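# Sort circuit boards by length into two green bins

## Task

Put every small circuit board into one of the two green bins so that the long boards all end up together in one bin and the short boards all end up in the other, then release the grippers so nothing is held at the end.

## Robot and tools

Robot: two six-joint arms with parallel grippers, named left_arm and right_arm. Root links in the scene frame: left_arm at (-0.016, +0.364, 0) m, right_arm at (-0.041, -0.268, 0) m, the latter yawed slightly (quat_wxyz +0.997, 0, 0, -0.075). The names are just labels, not sides of any picture.

Scene frame: origin on the table surface midway between the arms; +x points out across the table, +z up, and left_arm sits on the +y side. A gripper's fingers extend along its own +z and close along its own y. The reported hand point lies between the finger pads, roughly 1 cm short of the tips; the printed value can be off, more so when the arm is stretched far.

Tool execute_actions. Argument actions is a list holding zero or one item. Empty list: no command, just returns the state. A wait item is {"steps": N}, N up to 300 control steps of 1/30 s, counted from the previous result (your reply time is included). A motion item is {"rows": [...], "steps": N}, with 1 to 15 rows and N at most 15 (default 15); one row per step, the final row repeating if rows run out. Optional pictures (boolean) controls whether camera images come back; by default they do. A refused call moves nothing.

Each row: a single flat list of 14 numbers, each within [-1, 1], always covering both arms. Order: left_arm waist, shoulder, elbow, wrist pitch, wrist yaw, wrist roll, opening, then right_arm in the same seven-slot order. Joint slots are relative offsets in joint space, scaled so 1.0 equals 1.202 rad (waist), 1.258 (shoulder), 1.238 (elbow), 2.073 (wrist pitch), 2.022 (wrist yaw and wrist roll). They are measured from the joint angles in the latest result that lists them; before any result in the scene lists them, and for the second or later call within one reply, they count from wherever the arm is when that action begins. They are not relative to the preceding row. So an all-zero joint part is not a pause: it pulls the arm back to that reference. Opening is absolute: +1 fully open, -1 fully closed.

Joint ranges (rad), per arm in slot order: waist -2.618 to 3.054, shoulder 0.000 to 3.142, elbow 0.000 to 3.142, wrist pitch -1.571 to 1.571, wrist yaw -1.571 to 1.571, wrist roll -2.094 to 2.094. Asking more than 0.036 rad beyond an end gets the call refused; the true stop may differ by up to 0.036 rad either way, and requests past it are clipped, reported as "joint sent to its limit" (possibly referring to an earlier, still-running action). No such line does not prove there is room left.

Motion limits: each step the commanded angle stays within a lead of the measured one: 0.202 rad waist, 0.258 shoulder, 0.238 elbow, 0.573 wrist pitch, 0.522 wrist yaw and roll. If a step's targets would move a hand more than 70 mm from where it is measured, all that arm's targets are pulled back proportionally. Big offsets therefore take several actions. Arms keep driving toward the last row while you think or wait, until everything has nearly stopped or a step is HELD; afterwards only a new action resumes travel, though fingers finish opening or closing. Arms sag under zero offsets: to hold a posture, send the offsets back to the desired angles in the first call of a reply and zeros in later ones, extending the aim if a joint stays short.

Gripping: grip_measured is the measured finger opening on the command scale; Joint positions gives it in metres (0.094 m fully open). Readings may be off by about 1 mm, constant per gripper. Away from the ends, fingers go to where grip_measured would equal your number. To keep hold, command about 0.03 under grip_measured for a firm grip, less for a lighter one. Pad force tops out near 50 to 62 N (lower on some grippers, and weaker on parts under about 2 mm thick); first contact can spike. Held parts may get brief tugs and loose ones pushes.

Result lines: the state line left_arm: … | right_arm: … gives each hand's position (m) and quat_wxyz. Joint positions and Joint velocities list each arm's six joints (rad, rad/s) then the pad gap (m, m/s). "joint command not followed" means a clearance check altered or blocked joint targets on some steps while the rest of the row ran. HELD flags steps where your row was not fully sent. MOTOR HOT appears from 75 °C; at 90 °C the arm is halted 10 s (that threshold then pauses for 5 minutes), and at 100 °C the arm goes limp and drops; both stops are reported as OVER-TEMPERATURE FAULT. Holding loads heats motors, even while idle.

Tool zoom_image: camera (one of cam_head_left, cam_head_right, cam_high, cam_low, cam_left_wrist, cam_right_wrist) and region [x0, y0, x1, y1] in pixels of that camera's latest image, origin top-left, at most 504 by 504. Image sizes: the four fixed cameras 504x504, the wrist cameras 616x616 (fisheye). Calibration (K, distortion, T_world_to_cam) is supplied and may be a few millimetres and degrees off; the wrist camera mounts stick out near the hand.

Tool read_manual: optional section, "licences" only; returns URDF licence text, no motion.

Tool finished_scene: scene, the integer number of the current scene; ends and grades it permanently, so call it only once the boards are sorted and released. Replying without any tool call also ends things.

Avoid: pushing anything off the table, dropping or slamming boards, pressing very hard, and letting the two arms collide or push on each other. Smooth, economical movement is preferred.

Each tool is called after "Call:" as name(argument=value, ...), one argument or row to a line, values as JSON.

## Session

Call:
execute_actions(
  actions=[],
)

Scene clock: 0.00 s of 6800.00 s.
left_arm: end_effector_position=(+0.1928, +0.4297, +0.1483) grip_measured=+1.000 end_effector_quat_wxyz=(-0.033, +0.674, +0.734, -0.074) | right_arm: end_effector_position=(+0.2585, +0.2921, +0.3220) grip_measured=+1.000 end_effector_quat_wxyz=(+0.751, -0.561, +0.327, +0.117)
Joint positions: left_arm=[ 0.312  1.522  1.327 -1.536  0.015  1.798  0.094] | right_arm=[ 1.183  2.079  1.572  0.665 -0.164 -0.862  0.094]
Joint velocities: left_arm=[ 0.012 -0.017 -0.002  0.037  0.022 -0.007  0.   ] | right_arm=[-0.007  0.007 -0.007 -0.051 -0.007  0.022  0.   ]

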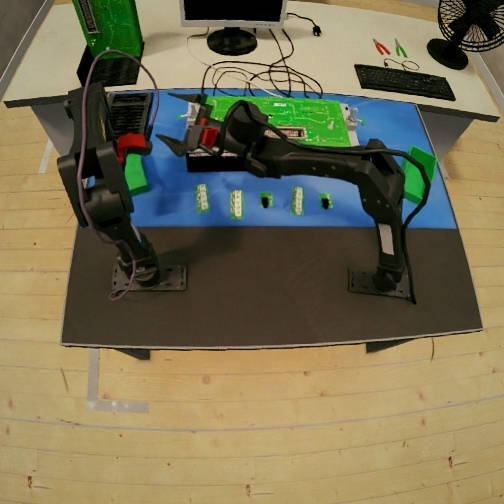

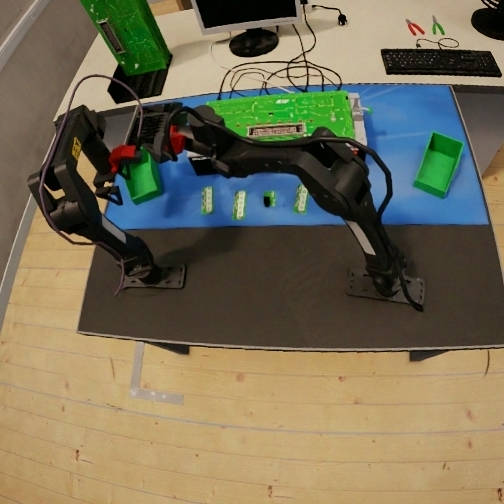

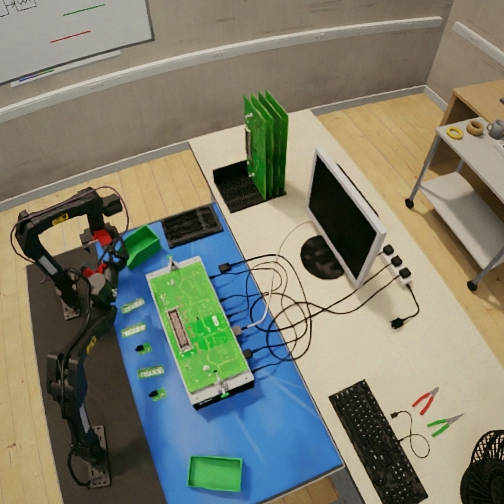

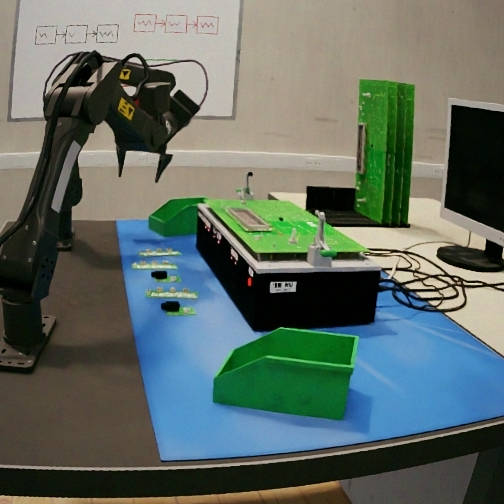

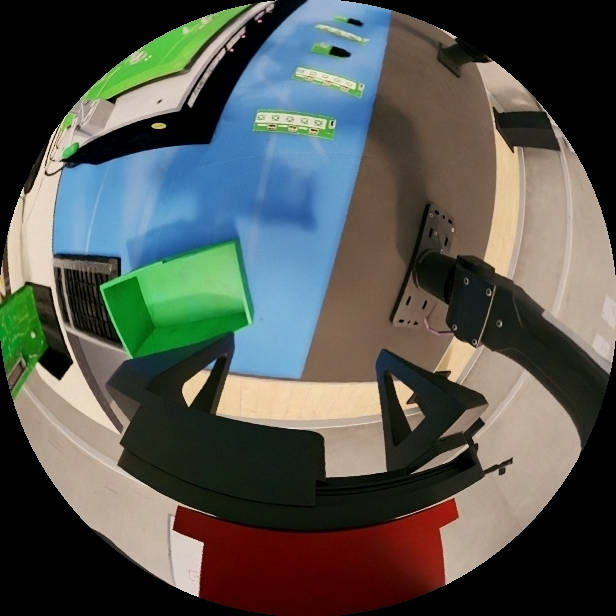

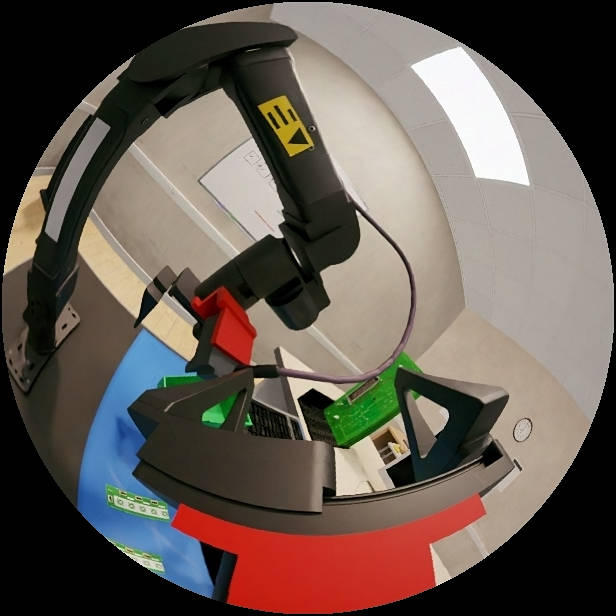

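Call:
execute_actions(
  actions=[
    {"rows":[[0,0,0,0,0,-0.9,1,-0.481,-0.35,-0.226,-0.909,0.081,0.651,1]],"steps":15},
  ],
  pictures=false,
)

Call:
execute_actions(
  actions=[
    {"steps":30},
  ],
  pictures=false,
)

Scene clock: 30.70 s of 6800.00 s.
left_arm: end_effector_position=(+0.1928, +0.4297, +0.1483) grip_measured=+1.000 end_effector_quat_wxyz=(-0.074, +0.013, +0.997, -0.033) | right_arm: end_effector_position=(+0.3947, +0.0186, +0.2303) grip_measured=+1.000 end_effector_quat_wxyz=(+0.492, -0.295, +0.808, +0.134)
Joint positions: left_arm=[ 0.312  1.522  1.327 -1.536  0.015  0.338  0.094] | right_arm=[ 0.716  1.699  1.337 -0.139 -0.046 -0.108  0.094]
Joint velocities: left_arm=[-0.002 -0.007  0.012  0.037  0.022 -2.381  0.   ] | right_arm=[-1.018 -0.252 -0.017 -1.648  0.183  1.707  0.   ]
Steps of this call (steps 1 to 90: nothing new was sent; then 27.20 s passed at rest; steps 91 to 105: all 15 steps of this action). Readings (joint positions):
91: left_arm=[0.312 1.522 1.327 -1.537 0.015 1.717] | right_arm=[1.177 2.064 1.556 0.637 -0.157 -0.825]
92: left_arm=[0.312 1.522 1.327 -1.536 0.015 1.617] | right_arm=[1.166 2.032 1.519 0.587 -0.150 -0.780]
94: left_arm=[0.312 1.522 1.327 -1.536 0.015 1.418] | right_arm=[1.124 1.967 1.446 0.482 -0.133 -0.688]
98: left_arm=[0.312 1.522 1.327 -1.536 0.015 1.021] | right_arm=[0.991 1.836 1.356 0.244 -0.095 -0.486]
105: the state above

Scene clock: 31.70 s of 6800.00 s.
left_arm: end_effector_position=(+0.1928, +0.4297, +0.1483) grip_measured=+1.000 end_effector_quat_wxyz=(-0.079, -0.161, +0.984, -0.019) | right_arm: end_effector_position=(+0.2258, -0.1383, +0.1068) grip_measured=+1.000 end_effector_quat_wxyz=(+0.014, -0.004, +1.000, +0.003)
Joint positions: left_arm=[ 0.312  1.522  1.327 -1.536  0.015 -0.012  0.094] | right_arm=[ 0.605  1.646  1.299 -1.197  0.007  0.445  0.094]
Joint velocities: left_arm=[-0.002  0.007 -0.007 -0.051 -0.066 -0.051  0.   ] | right_arm=[-0.002 -0.027  0.007 -0.051 -0.022  0.11   0.   ]
Steps of this call (steps 1 to 30: the robot went on to your last target). Readings (joint positions):
1: left_arm=[0.312 1.522 1.327 -1.536 0.015 0.267] | right_arm=[0.682 1.692 1.337 -0.200 -0.038 -0.046]
2: left_arm=[0.312 1.522 1.327 -1.536 0.015 0.211] | right_arm=[0.655 1.687 1.337 -0.264 -0.031 0.016]
4: left_arm=[0.312 1.522 1.327 -1.536 0.015 0.130] | right_arm=[0.619 1.681 1.335 -0.398 -0.019 0.123]
8: left_arm=[0.312 1.522 1.327 -1.536 0.015 0.045] | right_arm=[0.605 1.680 1.323 -0.624 0.001 0.246]
30: the state above

Model works. Left to hover over board 1.

Call:
execute_actions(
  actions=[
    {"rows":[[-0.642,0.094,-0.052,0.165,0,-0.222,1,0,0,0,0,0,0,1]],"steps":15},
  ],
  pictures=false,
)

Call:
execute_actions(
  actions=[
    {"steps":20},
  ],
)

Scene clock: 34.77 s of 6800.00 s.
left_arm: end_effector_position=(+0.2375, +0.2266, +0.0972) grip_measured=+1.000 end_effector_quat_wxyz=(-0.013, +0.025, +1.000, -0.011) | right_arm: end_effector_position=(+0.2247, -0.1388, +0.1067) grip_measured=+1.000 end_effector_quat_wxyz=(+0.012, -0.003, +1.000, +0.002)
Joint positions: left_arm=[-0.479  1.657  1.273 -1.201  0.031 -0.43   0.094] | right_arm=[ 0.605  1.646  1.299 -1.202  0.007  0.447  0.094]
Joint velocities: left_arm=[ 0.037  0.007  0.022 -0.022  0.037 -0.081  0.   ] | right_arm=[-0.012 -0.007  0.002 -0.125  0.066 -0.007  0.   ]
Steps of this call (steps 1 to 15: the robot went on to your last target; steps 16 to 77: nothing new was sent; steps 78 to 92: all 15 steps of this action). Readings (joint positions):
78: left_arm=[0.292 1.528 1.322 -1.514 0.005 -0.068] | right_arm=[0.605 1.646 1.299 -1.202 0.007 0.447]
79: left_arm=[0.247 1.541 1.315 -1.471 -0.000 -0.130] | right_arm=[0.605 1.646 1.299 -1.202 0.007 0.447]
81: left_arm=[0.126 1.589 1.300 -1.378 -0.001 -0.235] | right_arm=[0.605 1.646 1.299 -1.202 0.007 0.447]
85: left_arm=[-0.159 1.655 1.275 -1.249 0.004 -0.363] | right_arm=[0.605 1.646 1.299 -1.202 0.007 0.447]
92: the state above

Scene clock: 35.43 s of 6800.00 s.
left_arm: end_effector_position=(+0.2396, +0.2306, +0.0972) grip_measured=+1.000 end_effector_quat_wxyz=(-0.012, +0.009, +1.000, -0.008) | right_arm: end_effector_position=(+0.2247, -0.1388, +0.1067) grip_measured=+1.000 end_effector_quat_wxyz=(+0.012, -0.003, +1.000, +0.002)
Joint positions: left_arm=[-0.467  1.657  1.273 -1.201  0.026 -0.451  0.094] | right_arm=[ 0.605  1.646  1.299 -1.202  0.007  0.447  0.094]
Joint velocities: left_arm=[-0.012 -0.017 -0.007 -0.051 -0.007 -0.007  0.   ] | right_arm=[ 0.007  0.002 -0.007  0.007 -0.022 -0.051  0.   ]
Steps of this call (steps 1 to 20: the robot went on to your last target). Readings (joint positions):
1: left_arm=[-0.475 1.657 1.273 -1.201 0.030 -0.434] | right_arm=[0.605 1.646 1.299 -1.202 0.007 0.447]
2: left_arm=[-0.472 1.657 1.273 -1.201 0.029 -0.438] | right_arm=[0.605 1.646 1.299 -1.202 0.007 0.447]
4: left_arm=[-0.467 1.657 1.273 -1.201 0.027 -0.442] | right_arm=[0.605 1.646 1.299 -1.202 0.007 0.447]
8: left_arm=[-0.467 1.657 1.273 -1.201 0.026 -0.447] | right_arm=[0.605 1.646 1.299 -1.202 0.007 0.447]
20: the state above
camera_calibration (this result's frames):
cam_left_wrist: T_world_to_cam=[[0.131089, -0.991187, 0.0190576, 0.193969], [-0.869951, -0.105794, 0.481657, 0.214667], [-0.475396, -0.0797192, -0.876153, 0.329729], [0, 0, 0, 1]] pos_world=[0.318074, 0.241256, 0.181801]
cam_right_wrist: T_world_to_cam=[[0.00236997, -0.998442, -0.0557417, -0.126235], [-0.972968, -0.0151746, 0.230439, 0.236497], [-0.230926, 0.0536888, -0.971489, 0.27368], [0, 0, 0, 1]] pos_world=[0.293603, -0.137144, 0.204342]

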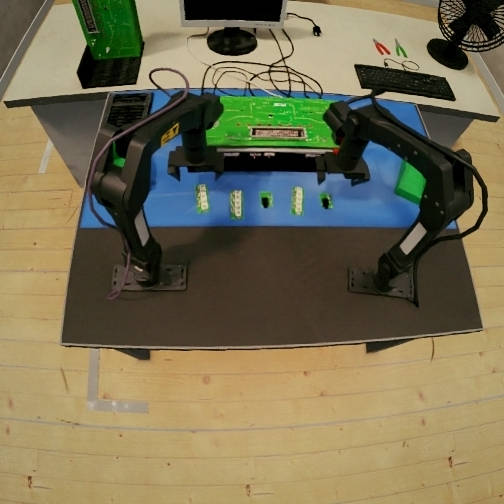

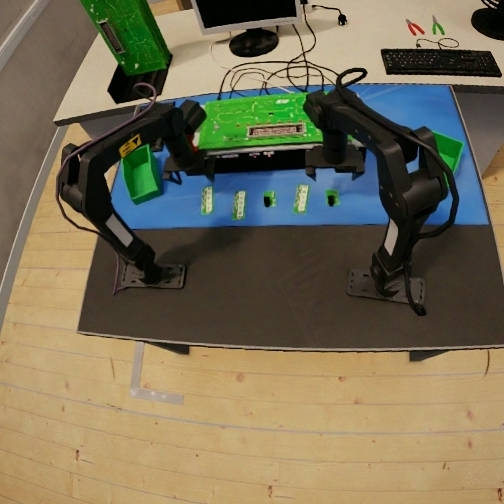

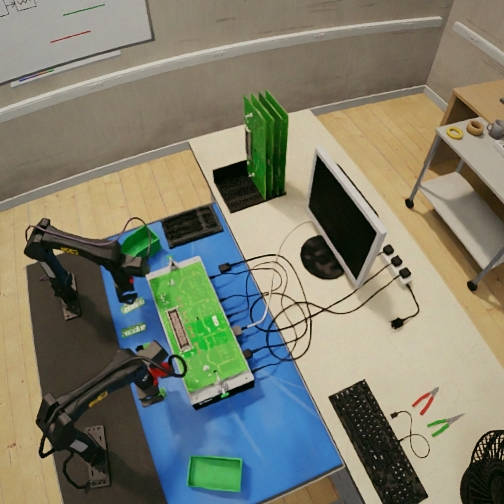

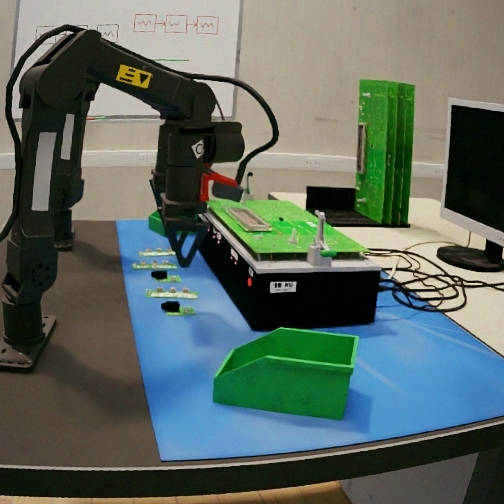

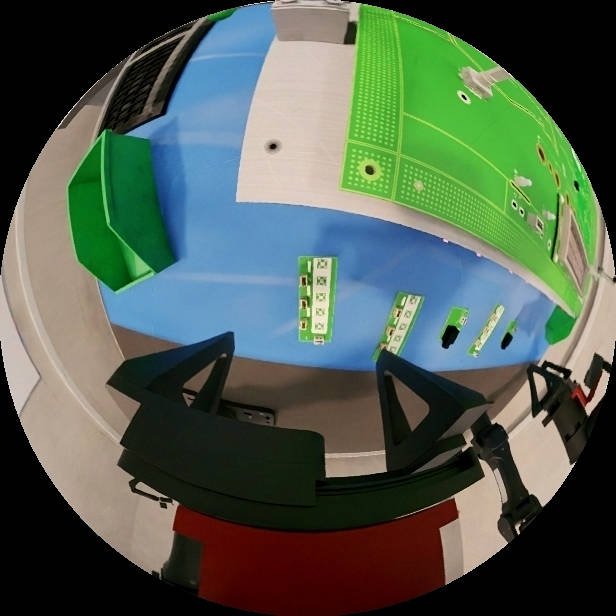

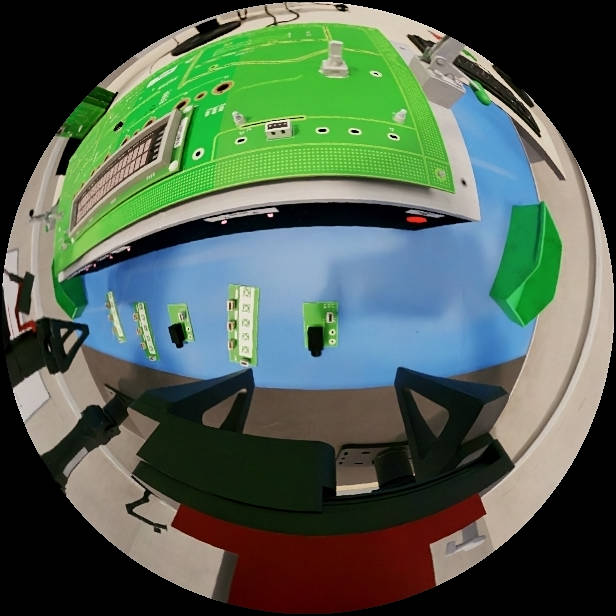

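Call:
execute_actions(
  actions=[
    {"rows":[[0,0.084,-0.201,0.171,0,0,0.4,0,0.09,-0.215,0.183,0,0,0.4]],"steps":15},
  ],
  pictures=false,
)

Call:
execute_actions(
  actions=[
    {"steps":10},
  ],
)

Scene clock: 39.57 s of 6800.00 s.
left_arm: end_effector_position=(+0.2579, +0.2283, +0.0353) grip_measured=+0.402 end_effector_quat_wxyz=(+0.039, +0.003, +0.999, -0.010) | right_arm: end_effector_position=(+0.2247, -0.1396, +0.0158) grip_measured=+0.401 end_effector_quat_wxyz=(+0.004, -0.000, +1.000, -0.000)
Joint positions: left_arm=[-0.472  1.701  1.064 -0.856 -0.017 -0.467  0.066] | right_arm=[ 0.6    1.757  1.049 -0.855  0.004  0.449  0.066]
Joint velocities: left_arm=[ 0.007  0.002 -0.022  0.051 -0.037  0.007 -0.   ] | right_arm=[-0.002 -0.017  0.002  0.139  0.037 -0.022 -0.   ]
Steps of this call (steps 1 to 15: the robot went on to your last target; steps 16 to 90: nothing new was sent; then 0.63 s passed at rest; steps 91 to 105: all 15 steps of this action). Readings (joint positions):
91: left_arm=[-0.467 1.658 1.244 -1.157 0.026 -0.451] | right_arm=[0.605 1.648 1.273 -1.161 0.007 0.447]
92: left_arm=[-0.467 1.662 1.197 -1.091 0.026 -0.451] | right_arm=[0.605 1.653 1.230 -1.097 0.007 0.447]
94: left_arm=[-0.468 1.706 1.100 -0.991 0.010 -0.449] | right_arm=[0.605 1.698 1.129 -0.996 0.007 0.447]
98: left_arm=[-0.473 1.701 1.076 -0.900 -0.011 -0.457] | right_arm=[0.600 1.757 1.049 -0.917 0.004 0.449]
105: the state above

Scene clock: 39.90 s of 6800.00 s.
left_arm: end_effector_position=(+0.2590, +0.2279, +0.0350) grip_measured=+0.402 end_effector_quat_wxyz=(+0.041, +0.002, +0.999, -0.011) | right_arm: end_effector_position=(+0.2272, -0.1385, +0.0159) grip_measured=+0.401 end_effector_quat_wxyz=(+0.009, -0.000, +1.000, +0.002)
Joint positions: left_arm=[-0.471  1.701  1.063 -0.849 -0.017 -0.469  0.066] | right_arm=[ 0.6    1.757  1.049 -0.844  0.004  0.449  0.066]
Joint velocities: left_arm=[ 0.007 -0.012 -0.007 -0.022  0.022 -0.022  0.001] | right_arm=[ 0.002 -0.002 -0.002 -0.022 -0.007  0.051 -0.001]
Steps of this call (steps 1 to 10: the robot went on to your last target). Readings (joint positions):
1: left_arm=[-0.472 1.701 1.064 -0.855 -0.017 -0.467] | right_arm=[0.600 1.757 1.049 -0.852 0.004 0.449]
2: left_arm=[-0.471 1.701 1.063 -0.853 -0.017 -0.468] | right_arm=[0.600 1.757 1.049 -0.851 0.004 0.449]
4: left_arm=[-0.471 1.701 1.063 -0.851 -0.017 -0.468] | right_arm=[0.600 1.757 1.049 -0.847 0.004 0.449]
8: left_arm=[-0.471 1.701 1.063 -0.850 -0.017 -0.469] | right_arm=[0.600 1.757 1.049 -0.845 0.004 0.449]
10: the state above
camera_calibration (this result's frames):
cam_left_wrist: T_world_to_cam=[[0.143039, -0.988905, 0.0400729, 0.185541], [-0.914264, -0.11652, 0.388001, 0.278397], [-0.379027, -0.0921366, -0.920787, 0.263728], [0, 0, 0, 1]] pos_world=[0.327949, 0.24022, 0.127384]
cam_right_wrist: T_world_to_cam=[[-0.00394912, -0.998385, -0.0566812, -0.129533], [-0.971852, -0.00952017, 0.2354, 0.260341], [-0.235559, 0.0560153, -0.970244, 0.187332], [0, 0, 0, 1]] pos_world=[0.296629, -0.137339, 0.113131]

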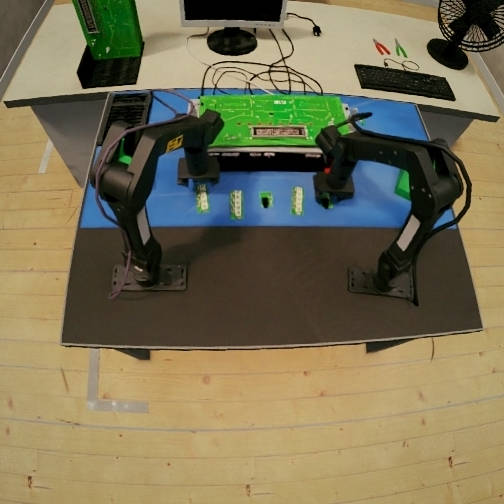

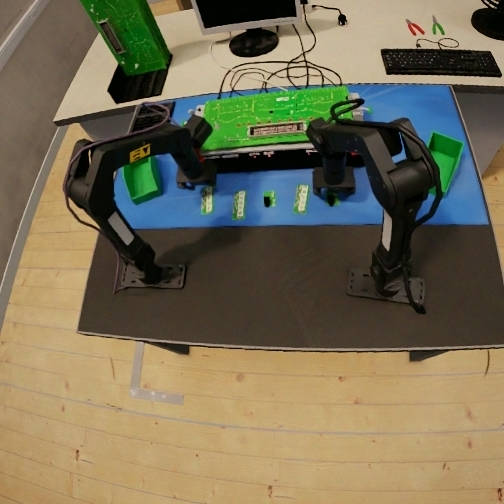

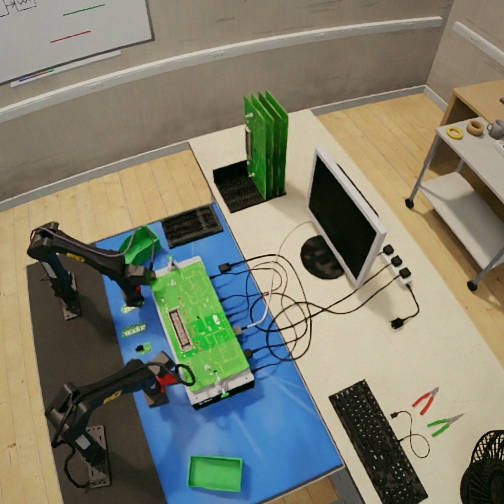

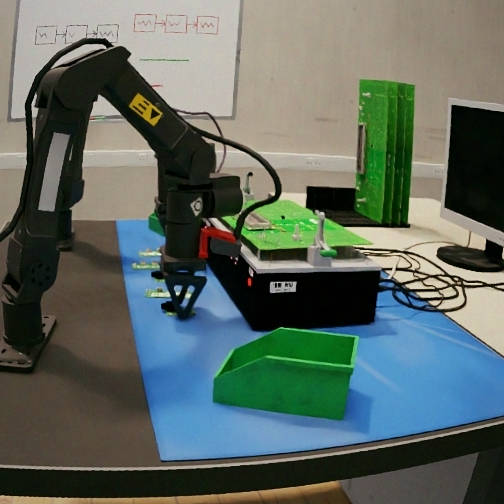

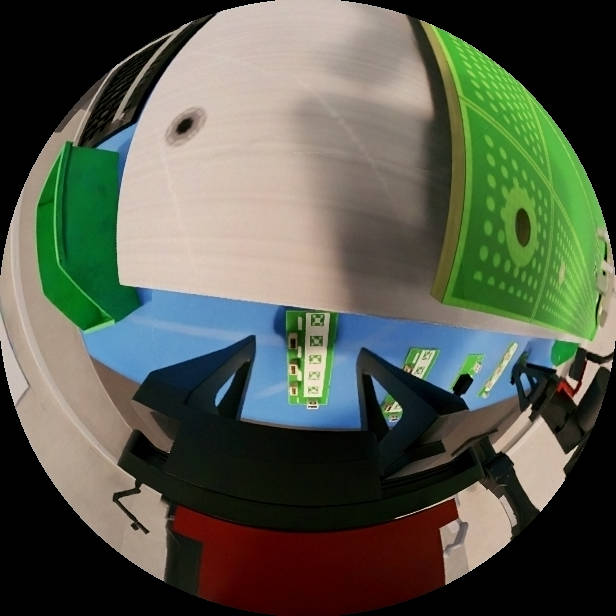

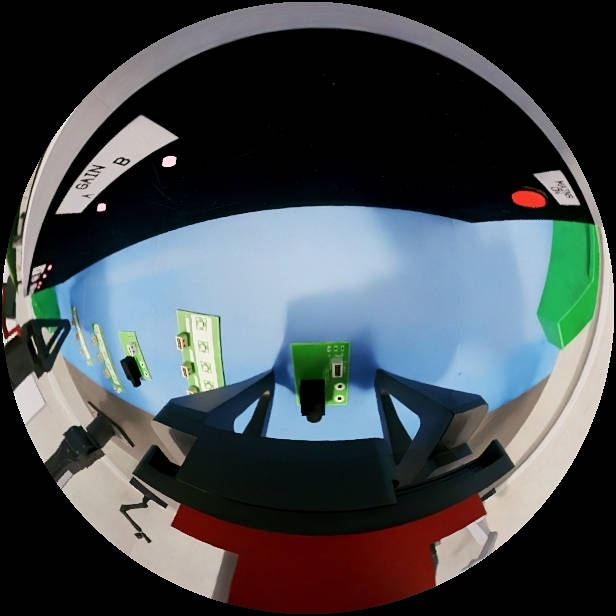

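Call:
execute_actions(
  actions=[
    {"rows":[[0,-0.204,0,0,0,0,0.4,0,0.01,0,0,0,0,-1],[0,-0.204,0,0,0,0,0.4,0,0.01,0,0,0,0,-1],[0,-0.204,0,0,0,0,0.4,0,0.01,0,0,0,0,-1],[0,-0.204,0,0,0,0,0.4,0,0.01,0,0,0,0,-1],[0,-0.204,0,0,0,0,0.4,0,0.01,0,0,0,0,-1],[0,-0.204,0,0.179,0,0,0.4,0,0.01,0,0,0,0,-1],[0,-0.204,0,0.179,0,0,0.4,0,0.01,0,0,0,0,-1],[0,-0.204,-0.331,0.179,0,0,0.4,0,0.01,0,0,0,0,-1]],"steps":15},
  ],
  pictures=false,
)

Call:
execute_actions(
  actions=[
    {"steps":15},
  ],
)

Scene clock: 49.60 s of 6800.00 s.
left_arm: end_effector_position=(+0.2348, +0.2397, +0.0200) grip_measured=+0.399 end_effector_quat_wxyz=(+0.145, +0.005, +0.987, -0.062) | right_arm: end_effector_position=(+0.2274, -0.1383, +0.0159) grip_measured=-0.699 end_effector_quat_wxyz=(+0.009, -0.000, +1.000, +0.003)
Joint positions: left_arm=[-0.475  1.432  0.678 -0.501 -0.021 -0.463  0.066] | right_arm=[ 0.6    1.757  1.049 -0.843  0.003  0.449  0.014]
Joint velocities: left_arm=[-0.017 -0.359  0.002  0.505  0.125 -0.037  0.   ] | right_arm=[ 0.007 -0.002 -0.017  0.066  0.051 -0.022 -0.   ]
Steps of this call (steps 1 to 30: the robot went on to your last target; steps 31 to 90: nothing new was sent; then 6.20 s passed at rest; steps 91 to 105: all 15 steps of this action). Readings (joint positions):
91: left_arm=[-0.471 1.671 1.057 -0.840 -0.019 -0.470] | right_arm=[0.600 1.757 1.049 -0.843 0.004 0.449]
92: left_arm=[-0.471 1.620 1.047 -0.844 -0.018 -0.470] | right_arm=[0.600 1.757 1.049 -0.843 0.004 0.449]
94: left_arm=[-0.471 1.503 1.050 -0.849 -0.017 -0.470] | right_arm=[0.600 1.757 1.049 -0.843 0.003 0.449]
98: left_arm=[-0.471 1.422 1.030 -0.652 -0.017 -0.470] | right_arm=[0.600 1.757 1.049 -0.843 0.003 0.449]
105: the state above

Scene clock: 50.10 s of 6800.00 s.
left_arm: end_effector_position=(+0.2371, +0.2382, +0.0202) grip_measured=+0.399 end_effector_quat_wxyz=(+0.151, +0.005, +0.986, -0.066) | right_arm: end_effector_position=(+0.2274, -0.1383, +0.0159) grip_measured=-0.699 end_effector_quat_wxyz=(+0.009, -0.000, +1.000, +0.003)
Joint positions: left_arm=[-0.475  1.431  0.673 -0.482 -0.019 -0.463  0.066] | right_arm=[ 0.6    1.757  1.049 -0.843  0.003  0.449  0.014]
Joint velocities: left_arm=[ 0.007  0.002  0.012 -0.007  0.007 -0.051  0.   ] | right_arm=[-0.007  0.012 -0.007  0.051  0.022 -0.051  0.001]
Steps of this call (steps 1 to 15: the robot went on to your last target). Readings (joint positions):
1: left_arm=[-0.475 1.429 0.678 -0.492 -0.020 -0.463] | right_arm=[0.600 1.757 1.049 -0.843 0.003 0.449]
2: left_arm=[-0.475 1.431 0.677 -0.487 -0.020 -0.463] | right_arm=[0.600 1.757 1.049 -0.843 0.003 0.449]
4: left_arm=[-0.475 1.431 0.673 -0.482 -0.019 -0.463] | right_arm=[0.600 1.757 1.049 -0.843 0.003 0.449]
8: left_arm=[-0.475 1.431 0.673 -0.482 -0.019 -0.463] | right_arm=[0.600 1.757 1.049 -0.843 0.003 0.449]
15: the state above
camera_calibration (this result's frames):
cam_left_wrist: T_world_to_cam=[[0.109639, -0.978067, 0.177101, 0.202074], [-0.979293, -0.0757846, 0.187726, 0.275068], [-0.170187, -0.194016, -0.966123, 0.218375], [0, 0, 0, 1]] pos_world=[0.284381, 0.260856, 0.123553]
cam_right_wrist: T_world_to_cam=[[-0.00389256, -0.998337, -0.0575239, -0.12934], [-0.972055, -0.00972469, 0.234551, 0.260593], [-0.23472, 0.0568294, -0.9704, 0.187304], [0, 0, 0, 1]] pos_world=[0.296771, -0.137235, 0.113197]

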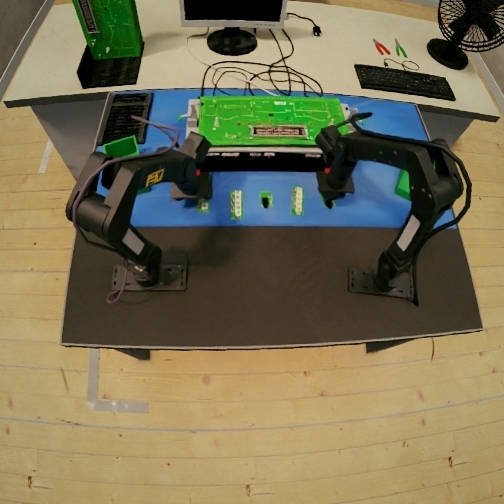

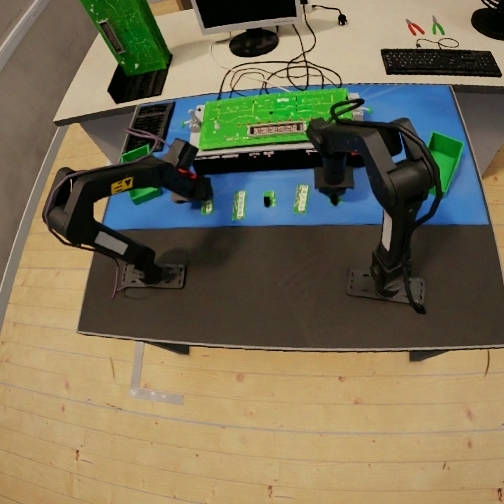

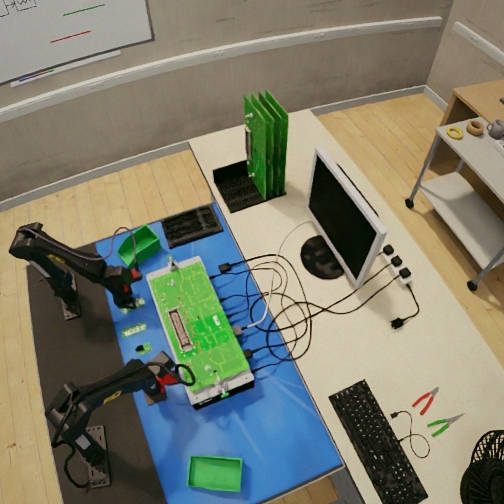

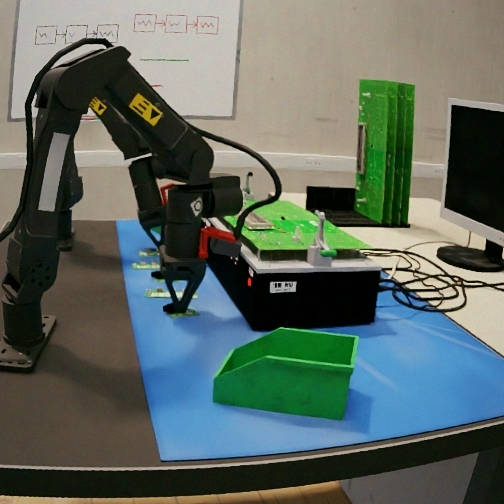

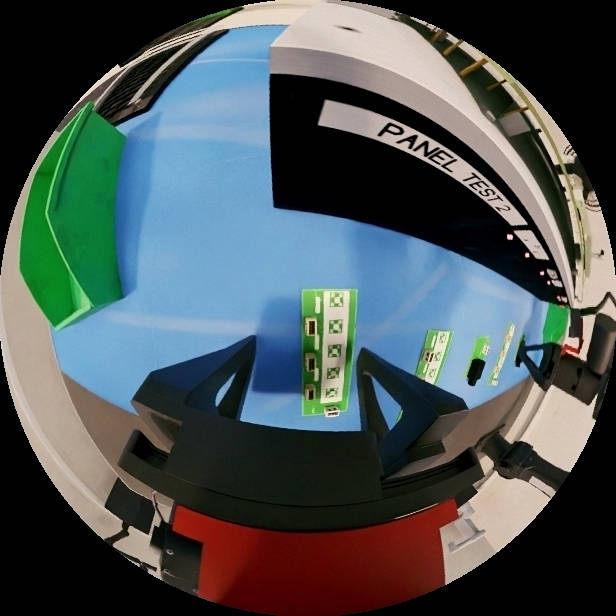

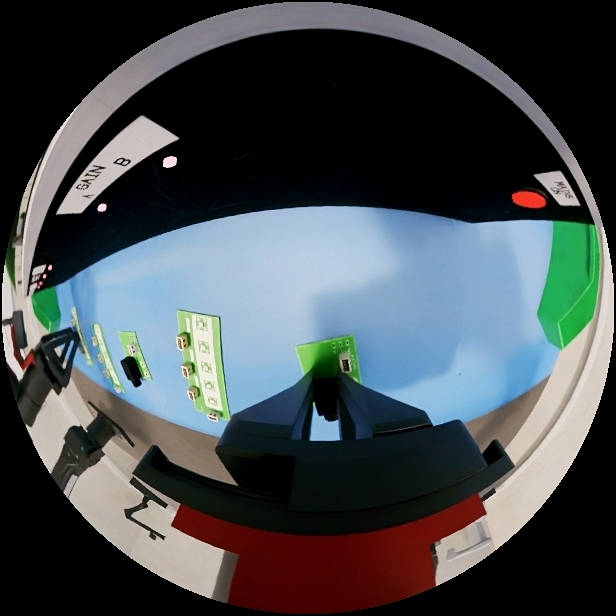

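Call:
execute_actions(
  actions=[
    {"rows":[[0,0,-0.03,0.01,0,0,0.4,0,-0.088,0.2,-0.17,0,0,-1],[0,0,-0.03,0.01,0,0,0.4,0,-0.088,0.2,-0.17,0,0,-1],[0,0,-0.03,0.01,0,0,0.4,0,-0.088,0.2,-0.17,0,0,-1],[0,0,-0.03,0.01,0,0,0.4,0,-0.088,0.2,-0.17,0,0,-1],[0,0,-0.03,0.01,0,0,0.4,0,-0.088,0.2,-0.17,0,0,-1],[0,0,-0.03,0.01,0,0,-1,0,-0.088,0.2,-0.17,0,0,-1]],"steps":15},
  ],
  pictures=false,
)

Scene clock: 56.80 s of 6800.00 s.
left_arm: end_effector_position=(+0.2371, +0.2420, +0.0171) grip_measured=-0.944 end_effector_quat_wxyz=(+0.156, +0.004, +0.986, -0.058) | right_arm: end_effector_position=(+0.2307, -0.1367, +0.1043) grip_measured=-0.699 end_effector_quat_wxyz=(+0.023, -0.000, +1.000, +0.009)
Joint positions: left_arm=[-0.475  1.431  0.658 -0.466 -0.038 -0.463  0.003] | right_arm=[ 0.6    1.645  1.288 -1.164  0.003  0.449  0.014]
Joint velocities: left_arm=[-0.012 -0.012  0.002 -0.022 -0.037 -0.022 -0.001] | right_arm=[-0.012 -0.007 -0.007 -0.125 -0.022  0.022 -0.   ]
Steps of this call (steps 1 to 15: the robot went on to your last target; steps 16 to 90: nothing new was sent; then 3.20 s passed at rest; steps 91 to 105: all 15 steps of this action). Readings (joint positions):
91: left_arm=[-0.475 1.431 0.671 -0.479 -0.019 -0.463] | right_arm=[0.600 1.755 1.074 -0.888 0.003 0.449]
92: left_arm=[-0.475 1.431 0.669 -0.476 -0.020 -0.463] | right_arm=[0.600 1.751 1.113 -0.952 0.003 0.449]
94: left_arm=[-0.475 1.431 0.669 -0.476 -0.020 -0.463] | right_arm=[0.600 1.719 1.203 -1.034 0.003 0.449]
98: left_arm=[-0.475 1.431 0.662 -0.473 -0.038 -0.463] | right_arm=[0.600 1.648 1.287 -1.096 0.003 0.449]
105: the state above

Call:
execute_actions(
  actions=[
    {"rows":[[0,0.126,0.553,-0.234,0,0,-1,-0.793,0.235,0.385,0.068,0,0,-1],[0,0.126,0.553,-0.234,0,0,-1,-0.793,0.235,0.385,0.068,0,0,-1],[0,0.126,0.553,-0.234,0,0,-1,-0.793,0.235,0.385,0.068,0,0,-1],[0,0.126,0.553,-0.234,0,0,-1,-0.793,0.235,0.385,0.068,0,0,-1],[0,0.126,0.553,-0.234,0,0,-1,-0.793,0.235,0.385,0.068,0,0,-1],[0,0.126,0.553,-0.234,0,0,-1,-0.793,0.235,0.385,0.068,0,0,-1],[0,0.126,0.553,-0.234,0,0,-1,-0.793,0.235,0.385,0.068,0,0,-1],[0,0.126,0.553,-0.234,0,0,-1,-0.793,0.235,0.385,0.068,0,0,-1],[0,0.126,0.553,-0.234,0,0,-1,-0.793,0.235,0.385,0.068,0,0,-1],[0,0.126,0.553,-0.234,0,0,-1,-0.793,0.235,0.385,0.068,0,0,-1],[0,0.126,0.553,-0.234,0,0,-1,-0.793,0.235,0.385,0.068,0,0,-1],[0,0.126,0.553,-0.234,0,0,-1,-0.793,0.235,0.385,0.068,0,0,-1],[0,0.126,0.553,-0.234,0,0,-1,-0.793,0.235,0.385,0.068,0,0,-1],[0.794,0.126,0.553,-0.234,0,0,-1,-0.793,0.235,0.385,0.068,0,0,-1]],"steps":15},
  ],
  pictures=false,
)

Call:
execute_actions(
  actions=[
    {"steps":25},
  ],
)

Scene clock: 68.10 s of 6800.00 s.
left_arm: end_effector_position=(+0.3050, +0.2177, +0.1399) grip_measured=-0.944 end_effector_quat_wxyz=(+0.134, -0.022, +0.987, -0.082) | right_arm: end_effector_position=(+0.3219, -0.2710, +0.1028) grip_measured=-0.700 end_effector_quat_wxyz=(-0.015, +0.241, +0.970, +0.032)
Joint positions: left_arm=[-0.411  1.587  1.322 -0.991  0.036 -0.463  0.003] | right_arm=[ 0.107  1.942  1.646 -1.293 -0.069  0.443  0.014]
Joint velocities: left_arm=[ 1.541 -0.012 -0.012 -0.652  0.564 -0.037  0.   ] | right_arm=[-1.087  0.017  0.427  0.828  0.139  0.022 -0.002]
Steps of this call (steps 1 to 30: the robot went on to your last target; steps 31 to 90: nothing new was sent; then 7.80 s passed at rest; steps 91 to 105: all 15 steps of this action). Readings (joint positions):
91: left_arm=[-0.475 1.455 0.702 -0.548 -0.038 -0.463] | right_arm=[0.587 1.666 1.310 -1.191 -0.004 0.449]
92: left_arm=[-0.475 1.503 0.776 -0.649 -0.038 -0.463] | right_arm=[0.561 1.706 1.353 -1.192 -0.008 0.449]
94: left_arm=[-0.475 1.580 0.928 -0.768 -0.038 -0.463] | right_arm=[0.487 1.802 1.448 -1.158 -0.009 0.449]
98: left_arm=[-0.475 1.606 1.221 -0.898 -0.028 -0.463] | right_arm=[0.344 1.921 1.574 -1.240 -0.061 0.446]
105: the state above

Scene clock: 68.93 s of 6800.00 s.
left_arm: end_effector_position=(+0.3010, +0.5407, +0.1434) grip_measured=-0.951 end_effector_quat_wxyz=(+0.177, -0.452, +0.874, +0.022) | right_arm: end_effector_position=(+0.3473, -0.4849, +0.1361) grip_measured=-0.699 end_effector_quat_wxyz=(+0.157, +0.454, +0.877, -0.007)
Joint positions: left_arm=[ 0.487  1.587  1.322 -0.949 -0.04  -0.463  0.002] | right_arm=[-0.358  1.942  1.733 -1.045  0.005  0.445  0.014]
Joint velocities: left_arm=[-0.017 -0.002 -0.027 -0.11   0.066 -0.051 -0.   ] | right_arm=[-0.002  0.022  0.012  0.051  0.037  0.007 -0.001]
Steps of this call (steps 1 to 25: the robot went on to your last target). Readings (joint positions):
1: left_arm=[-0.354 1.587 1.322 -1.017 0.051 -0.463] | right_arm=[0.067 1.942 1.661 -1.261 -0.064 0.443]
2: left_arm=[-0.293 1.587 1.322 -1.041 0.058 -0.463] | right_arm=[0.025 1.942 1.675 -1.231 -0.059 0.443]
4: left_arm=[-0.170 1.587 1.322 -1.068 0.056 -0.463] | right_arm=[-0.063 1.942 1.699 -1.176 -0.051 0.443]
8: left_arm=[0.098 1.587 1.322 -0.995 0.015 -0.463] | right_arm=[-0.262 1.942 1.722 -1.096 -0.034 0.443]
25: the state above
camera_calibration (this result's frames):
cam_left_wrist: T_world_to_cam=[[0.866038, -0.46838, 0.174921, -0.0338862], [-0.494088, -0.85529, 0.156064, 0.617416], [0.0765111, -0.221584, -0.972135, 0.348507], [0, 0, 0, 1]] pos_world=[0.30774, 0.589422, 0.248366]
cam_right_wrist: T_world_to_cam=[[-0.786207, -0.59113, -0.180123, 0.0178341], [-0.595654, 0.802529, -0.0338181, 0.645237], [0.164544, 0.0807026, -0.983063, 0.22648], [0, 0, 0, 1]] pos_world=[0.361093, -0.525557, 0.247677]

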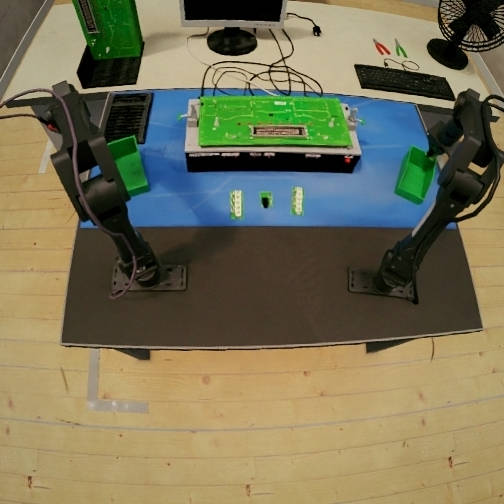

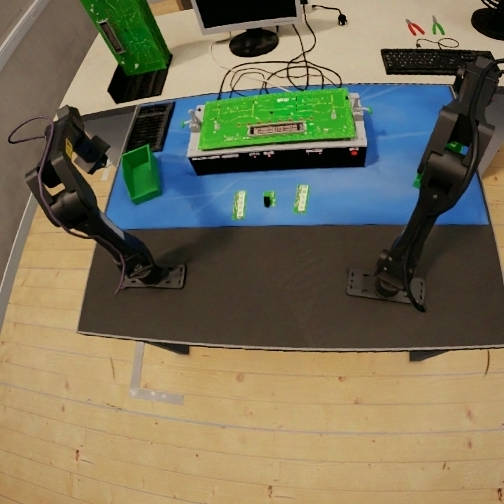

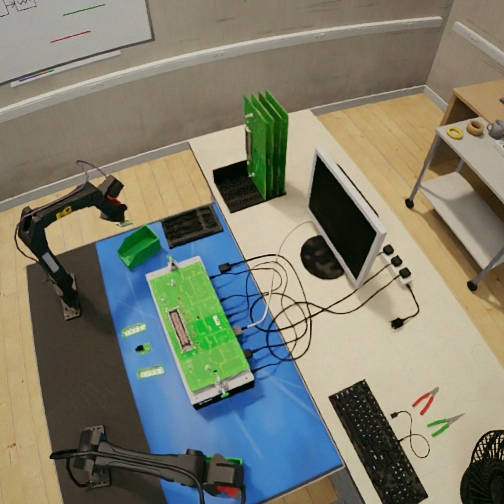

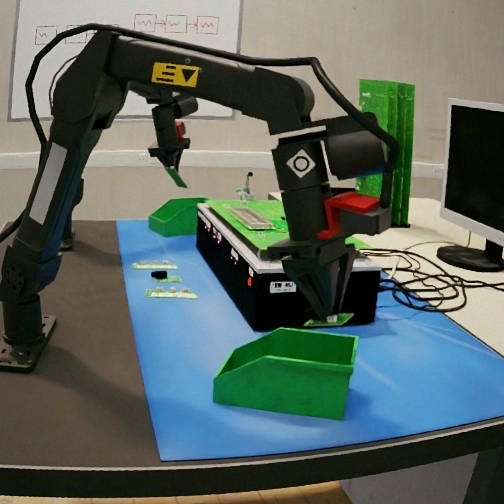

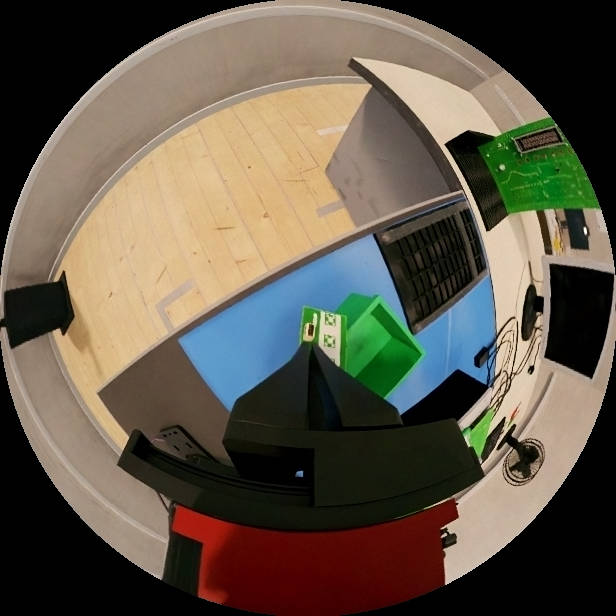

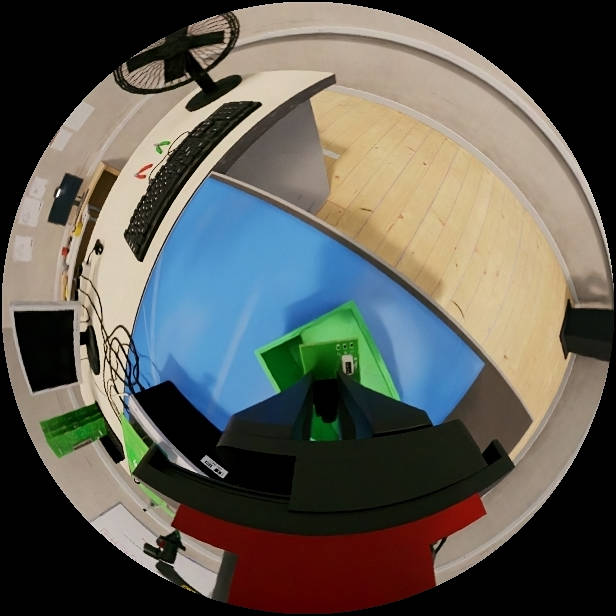

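Call:
execute_actions(
  actions=[
    {"rows":[[-0.13,0,0,0,0,0,-1,0,0,0,0,0,0,1]],"steps":12},
  ],
)

Scene clock: 71.30 s of 6800.00 s.
left_arm: end_effector_position=(+0.3265, +0.4850, +0.1435) grip_measured=-0.951 end_effector_quat_wxyz=(+0.179, -0.378, +0.908, +0.003) | right_arm: end_effector_position=(+0.3473, -0.4849, +0.1361) grip_measured=+1.000 end_effector_quat_wxyz=(+0.157, +0.454, +0.877, -0.007)
Joint positions: left_arm=[ 0.322  1.587  1.322 -0.947 -0.032 -0.463  0.002] | right_arm=[-0.358  1.942  1.733 -1.045  0.005  0.445  0.094]
Joint velocities: left_arm=[-0.002 -0.007 -0.022  0.037  0.007 -0.022 -0.   ] | right_arm=[-0.002 -0.007  0.002 -0.037 -0.022  0.007  0.   ]
Steps of this call (steps 1 to 30: the robot went on to your last target; steps 31 to 59: nothing new was sent; steps 60 to 71: all 12 steps of this action). Readings (joint positions):
60: left_arm=[0.469 1.587 1.322 -0.949 -0.051 -0.463] | right_arm=[-0.358 1.942 1.733 -1.045 0.005 0.445]
61: left_arm=[0.435 1.587 1.322 -0.948 -0.056 -0.463] | right_arm=[-0.358 1.942 1.733 -1.045 0.005 0.445]
63: left_arm=[0.357 1.587 1.322 -0.947 -0.046 -0.463] | right_arm=[-0.358 1.942 1.733 -1.045 0.005 0.445]
67: left_arm=[0.321 1.587 1.322 -0.947 -0.032 -0.463] | right_arm=[-0.358 1.942 1.733 -1.045 0.005 0.445]
71: the state above
camera_calibration (this result's frames):
cam_left_wrist: T_world_to_cam=[[0.775055, -0.604909, 0.182689, 0.0127299], [-0.630445, -0.759821, 0.158779, 0.580242], [0.0427642, -0.238237, -0.970265, 0.353159], [0, 0, 0, 1]] pos_world=[0.340842, 0.532716, 0.248202]
cam_right_wrist: T_world_to_cam=[[-0.786207, -0.59113, -0.180123, 0.0178341], [-0.595654, 0.802529, -0.0338181, 0.645237], [0.164544, 0.0807026, -0.983063, 0.22648], [0, 0, 0, 1]] pos_world=[0.361093, -0.525557, 0.247677]

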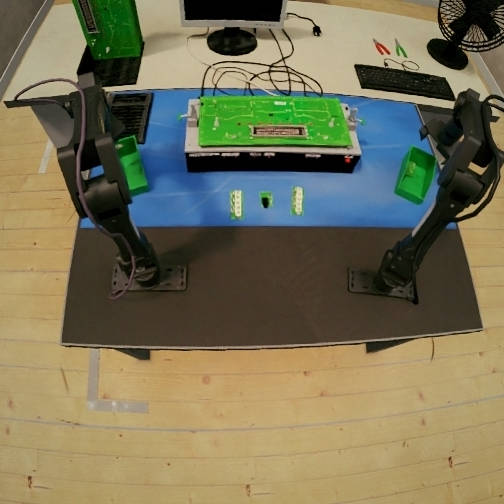

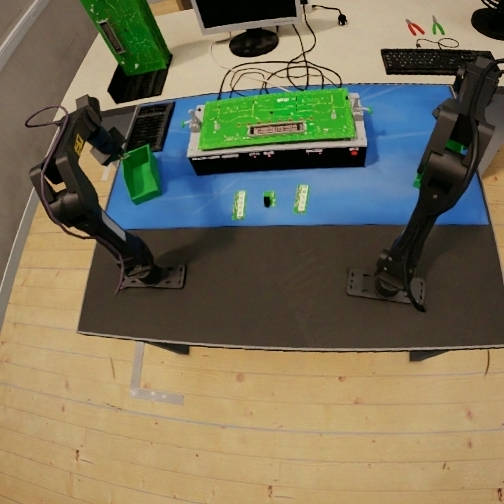

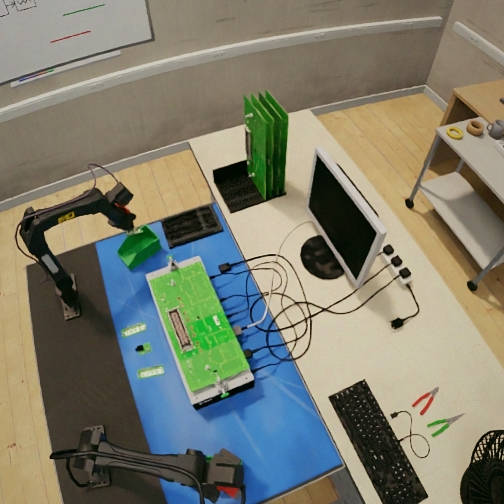

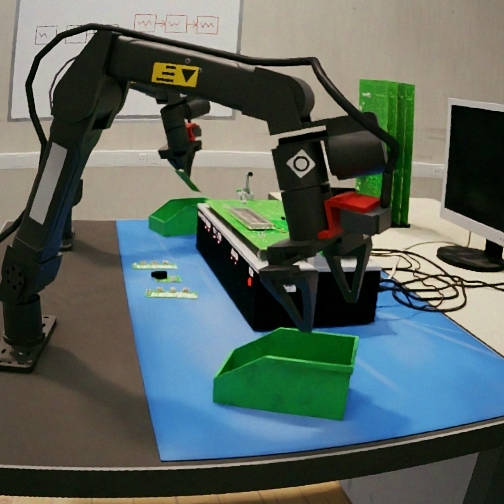

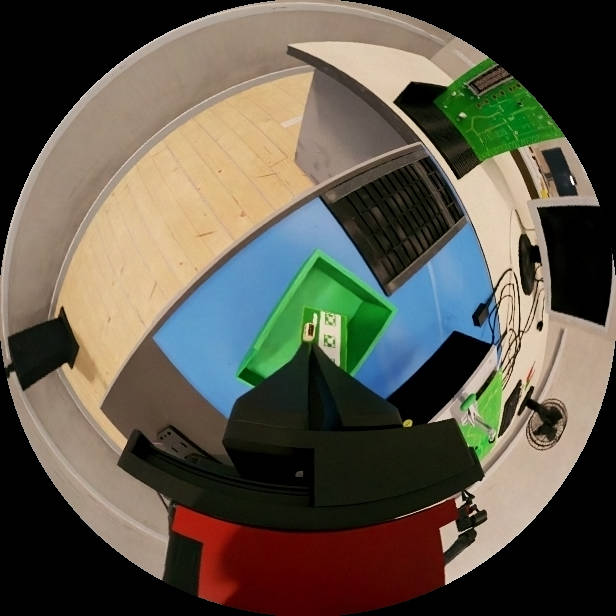

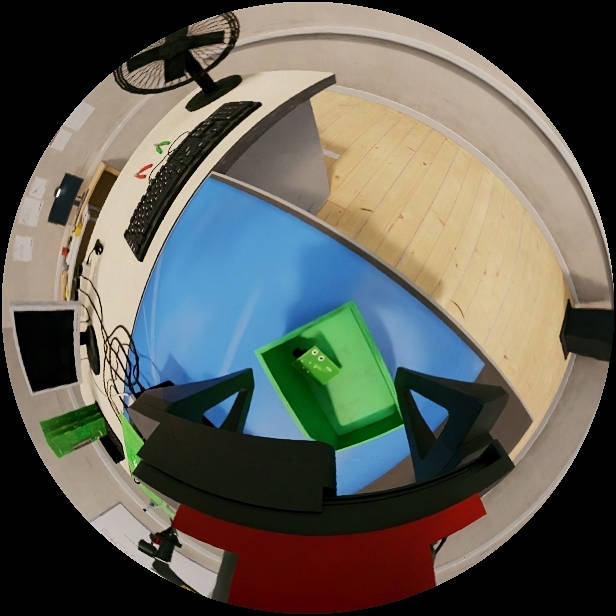

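Call:
execute_actions(
  actions=[
    {"rows":[[0,0,0,0,0,0,1,0.983,-0.059,-0.161,-0.093,0,0.113,1]],"steps":15},
  ],
  pictures=false,
)

Call:
execute_actions(
  actions=[
    {"steps":25},
  ],
  pictures=false,
)

Scene clock: 76.57 s of 6800.00 s.
left_arm: end_effector_position=(+0.3265, +0.4850, +0.1435) grip_measured=+1.000 end_effector_quat_wxyz=(+0.179, -0.378, +0.908, +0.003) | right_arm: end_effector_position=(+0.3263, -0.2838, +0.1139) grip_measured=+1.000 end_effector_quat_wxyz=(+0.087, +0.299, +0.944, -0.110)
Joint positions: left_arm=[ 0.322  1.587  1.322 -0.947 -0.032 -0.463  0.094] | right_arm=[ 0.236  1.856  1.549 -1.184  0.271  0.689  0.094]
Joint velocities: left_arm=[-0.002 -0.002  0.007 -0.022 -0.022 -0.007  0.   ] | right_arm=[ 0.476 -0.022  0.017 -0.095  0.989  0.139  0.   ]
Steps of this call (steps 1 to 15: the robot went on to your last target; steps 16 to 90: nothing new was sent; then 1.77 s passed at rest; steps 91 to 105: all 15 steps of this action). Readings (joint positions):
91: left_arm=[0.322 1.587 1.322 -0.947 -0.032 -0.463] | right_arm=[-0.347 1.936 1.715 -1.042 0.010 0.467]
92: left_arm=[0.322 1.587 1.322 -0.947 -0.032 -0.463] | right_arm=[-0.327 1.924 1.684 -1.051 0.015 0.493]
94: left_arm=[0.322 1.587 1.322 -0.947 -0.032 -0.463] | right_arm=[-0.255 1.909 1.625 -1.091 0.016 0.538]
98: left_arm=[0.322 1.587 1.322 -0.947 -0.032 -0.463] | right_arm=[-0.035 1.908 1.554 -1.158 0.014 0.606]
105: the state above

Scene clock: 77.40 s of 6800.00 s.
left_arm: end_effector_position=(+0.3265, +0.4850, +0.1435) grip_measured=+1.000 end_effector_quat_wxyz=(+0.179, -0.378, +0.908, +0.003) | right_arm: end_effector_position=(+0.3115, -0.2428, +0.1398) grip_measured=+1.000 end_effector_quat_wxyz=(+0.142, +0.206, +0.941, -0.227)
Joint positions: left_arm=[ 0.322  1.587  1.322 -0.947 -0.032 -0.463  0.094] | right_arm=[ 0.483  1.832  1.549 -1.279  0.542  0.76   0.094]
Joint velocities: left_arm=[ 0.017 -0.002 -0.012  0.051 -0.081  0.139  0.   ] | right_arm=[ 0.056  0.012 -0.002 -0.037  0.183  0.022  0.   ]
Steps of this call (steps 1 to 25: the robot went on to your last target). Readings (joint positions):
1: left_arm=[0.322 1.587 1.322 -0.947 -0.032 -0.463] | right_arm=[0.252 1.854 1.549 -1.185 0.302 0.695]
2: left_arm=[0.322 1.587 1.322 -0.947 -0.032 -0.463] | right_arm=[0.266 1.853 1.549 -1.187 0.330 0.700]
4: left_arm=[0.322 1.587 1.322 -0.947 -0.032 -0.463] | right_arm=[0.291 1.851 1.549 -1.191 0.376 0.710]
8: left_arm=[0.322 1.587 1.322 -0.947 -0.032 -0.463] | right_arm=[0.336 1.845 1.549 -1.200 0.446 0.721]
25: the state above


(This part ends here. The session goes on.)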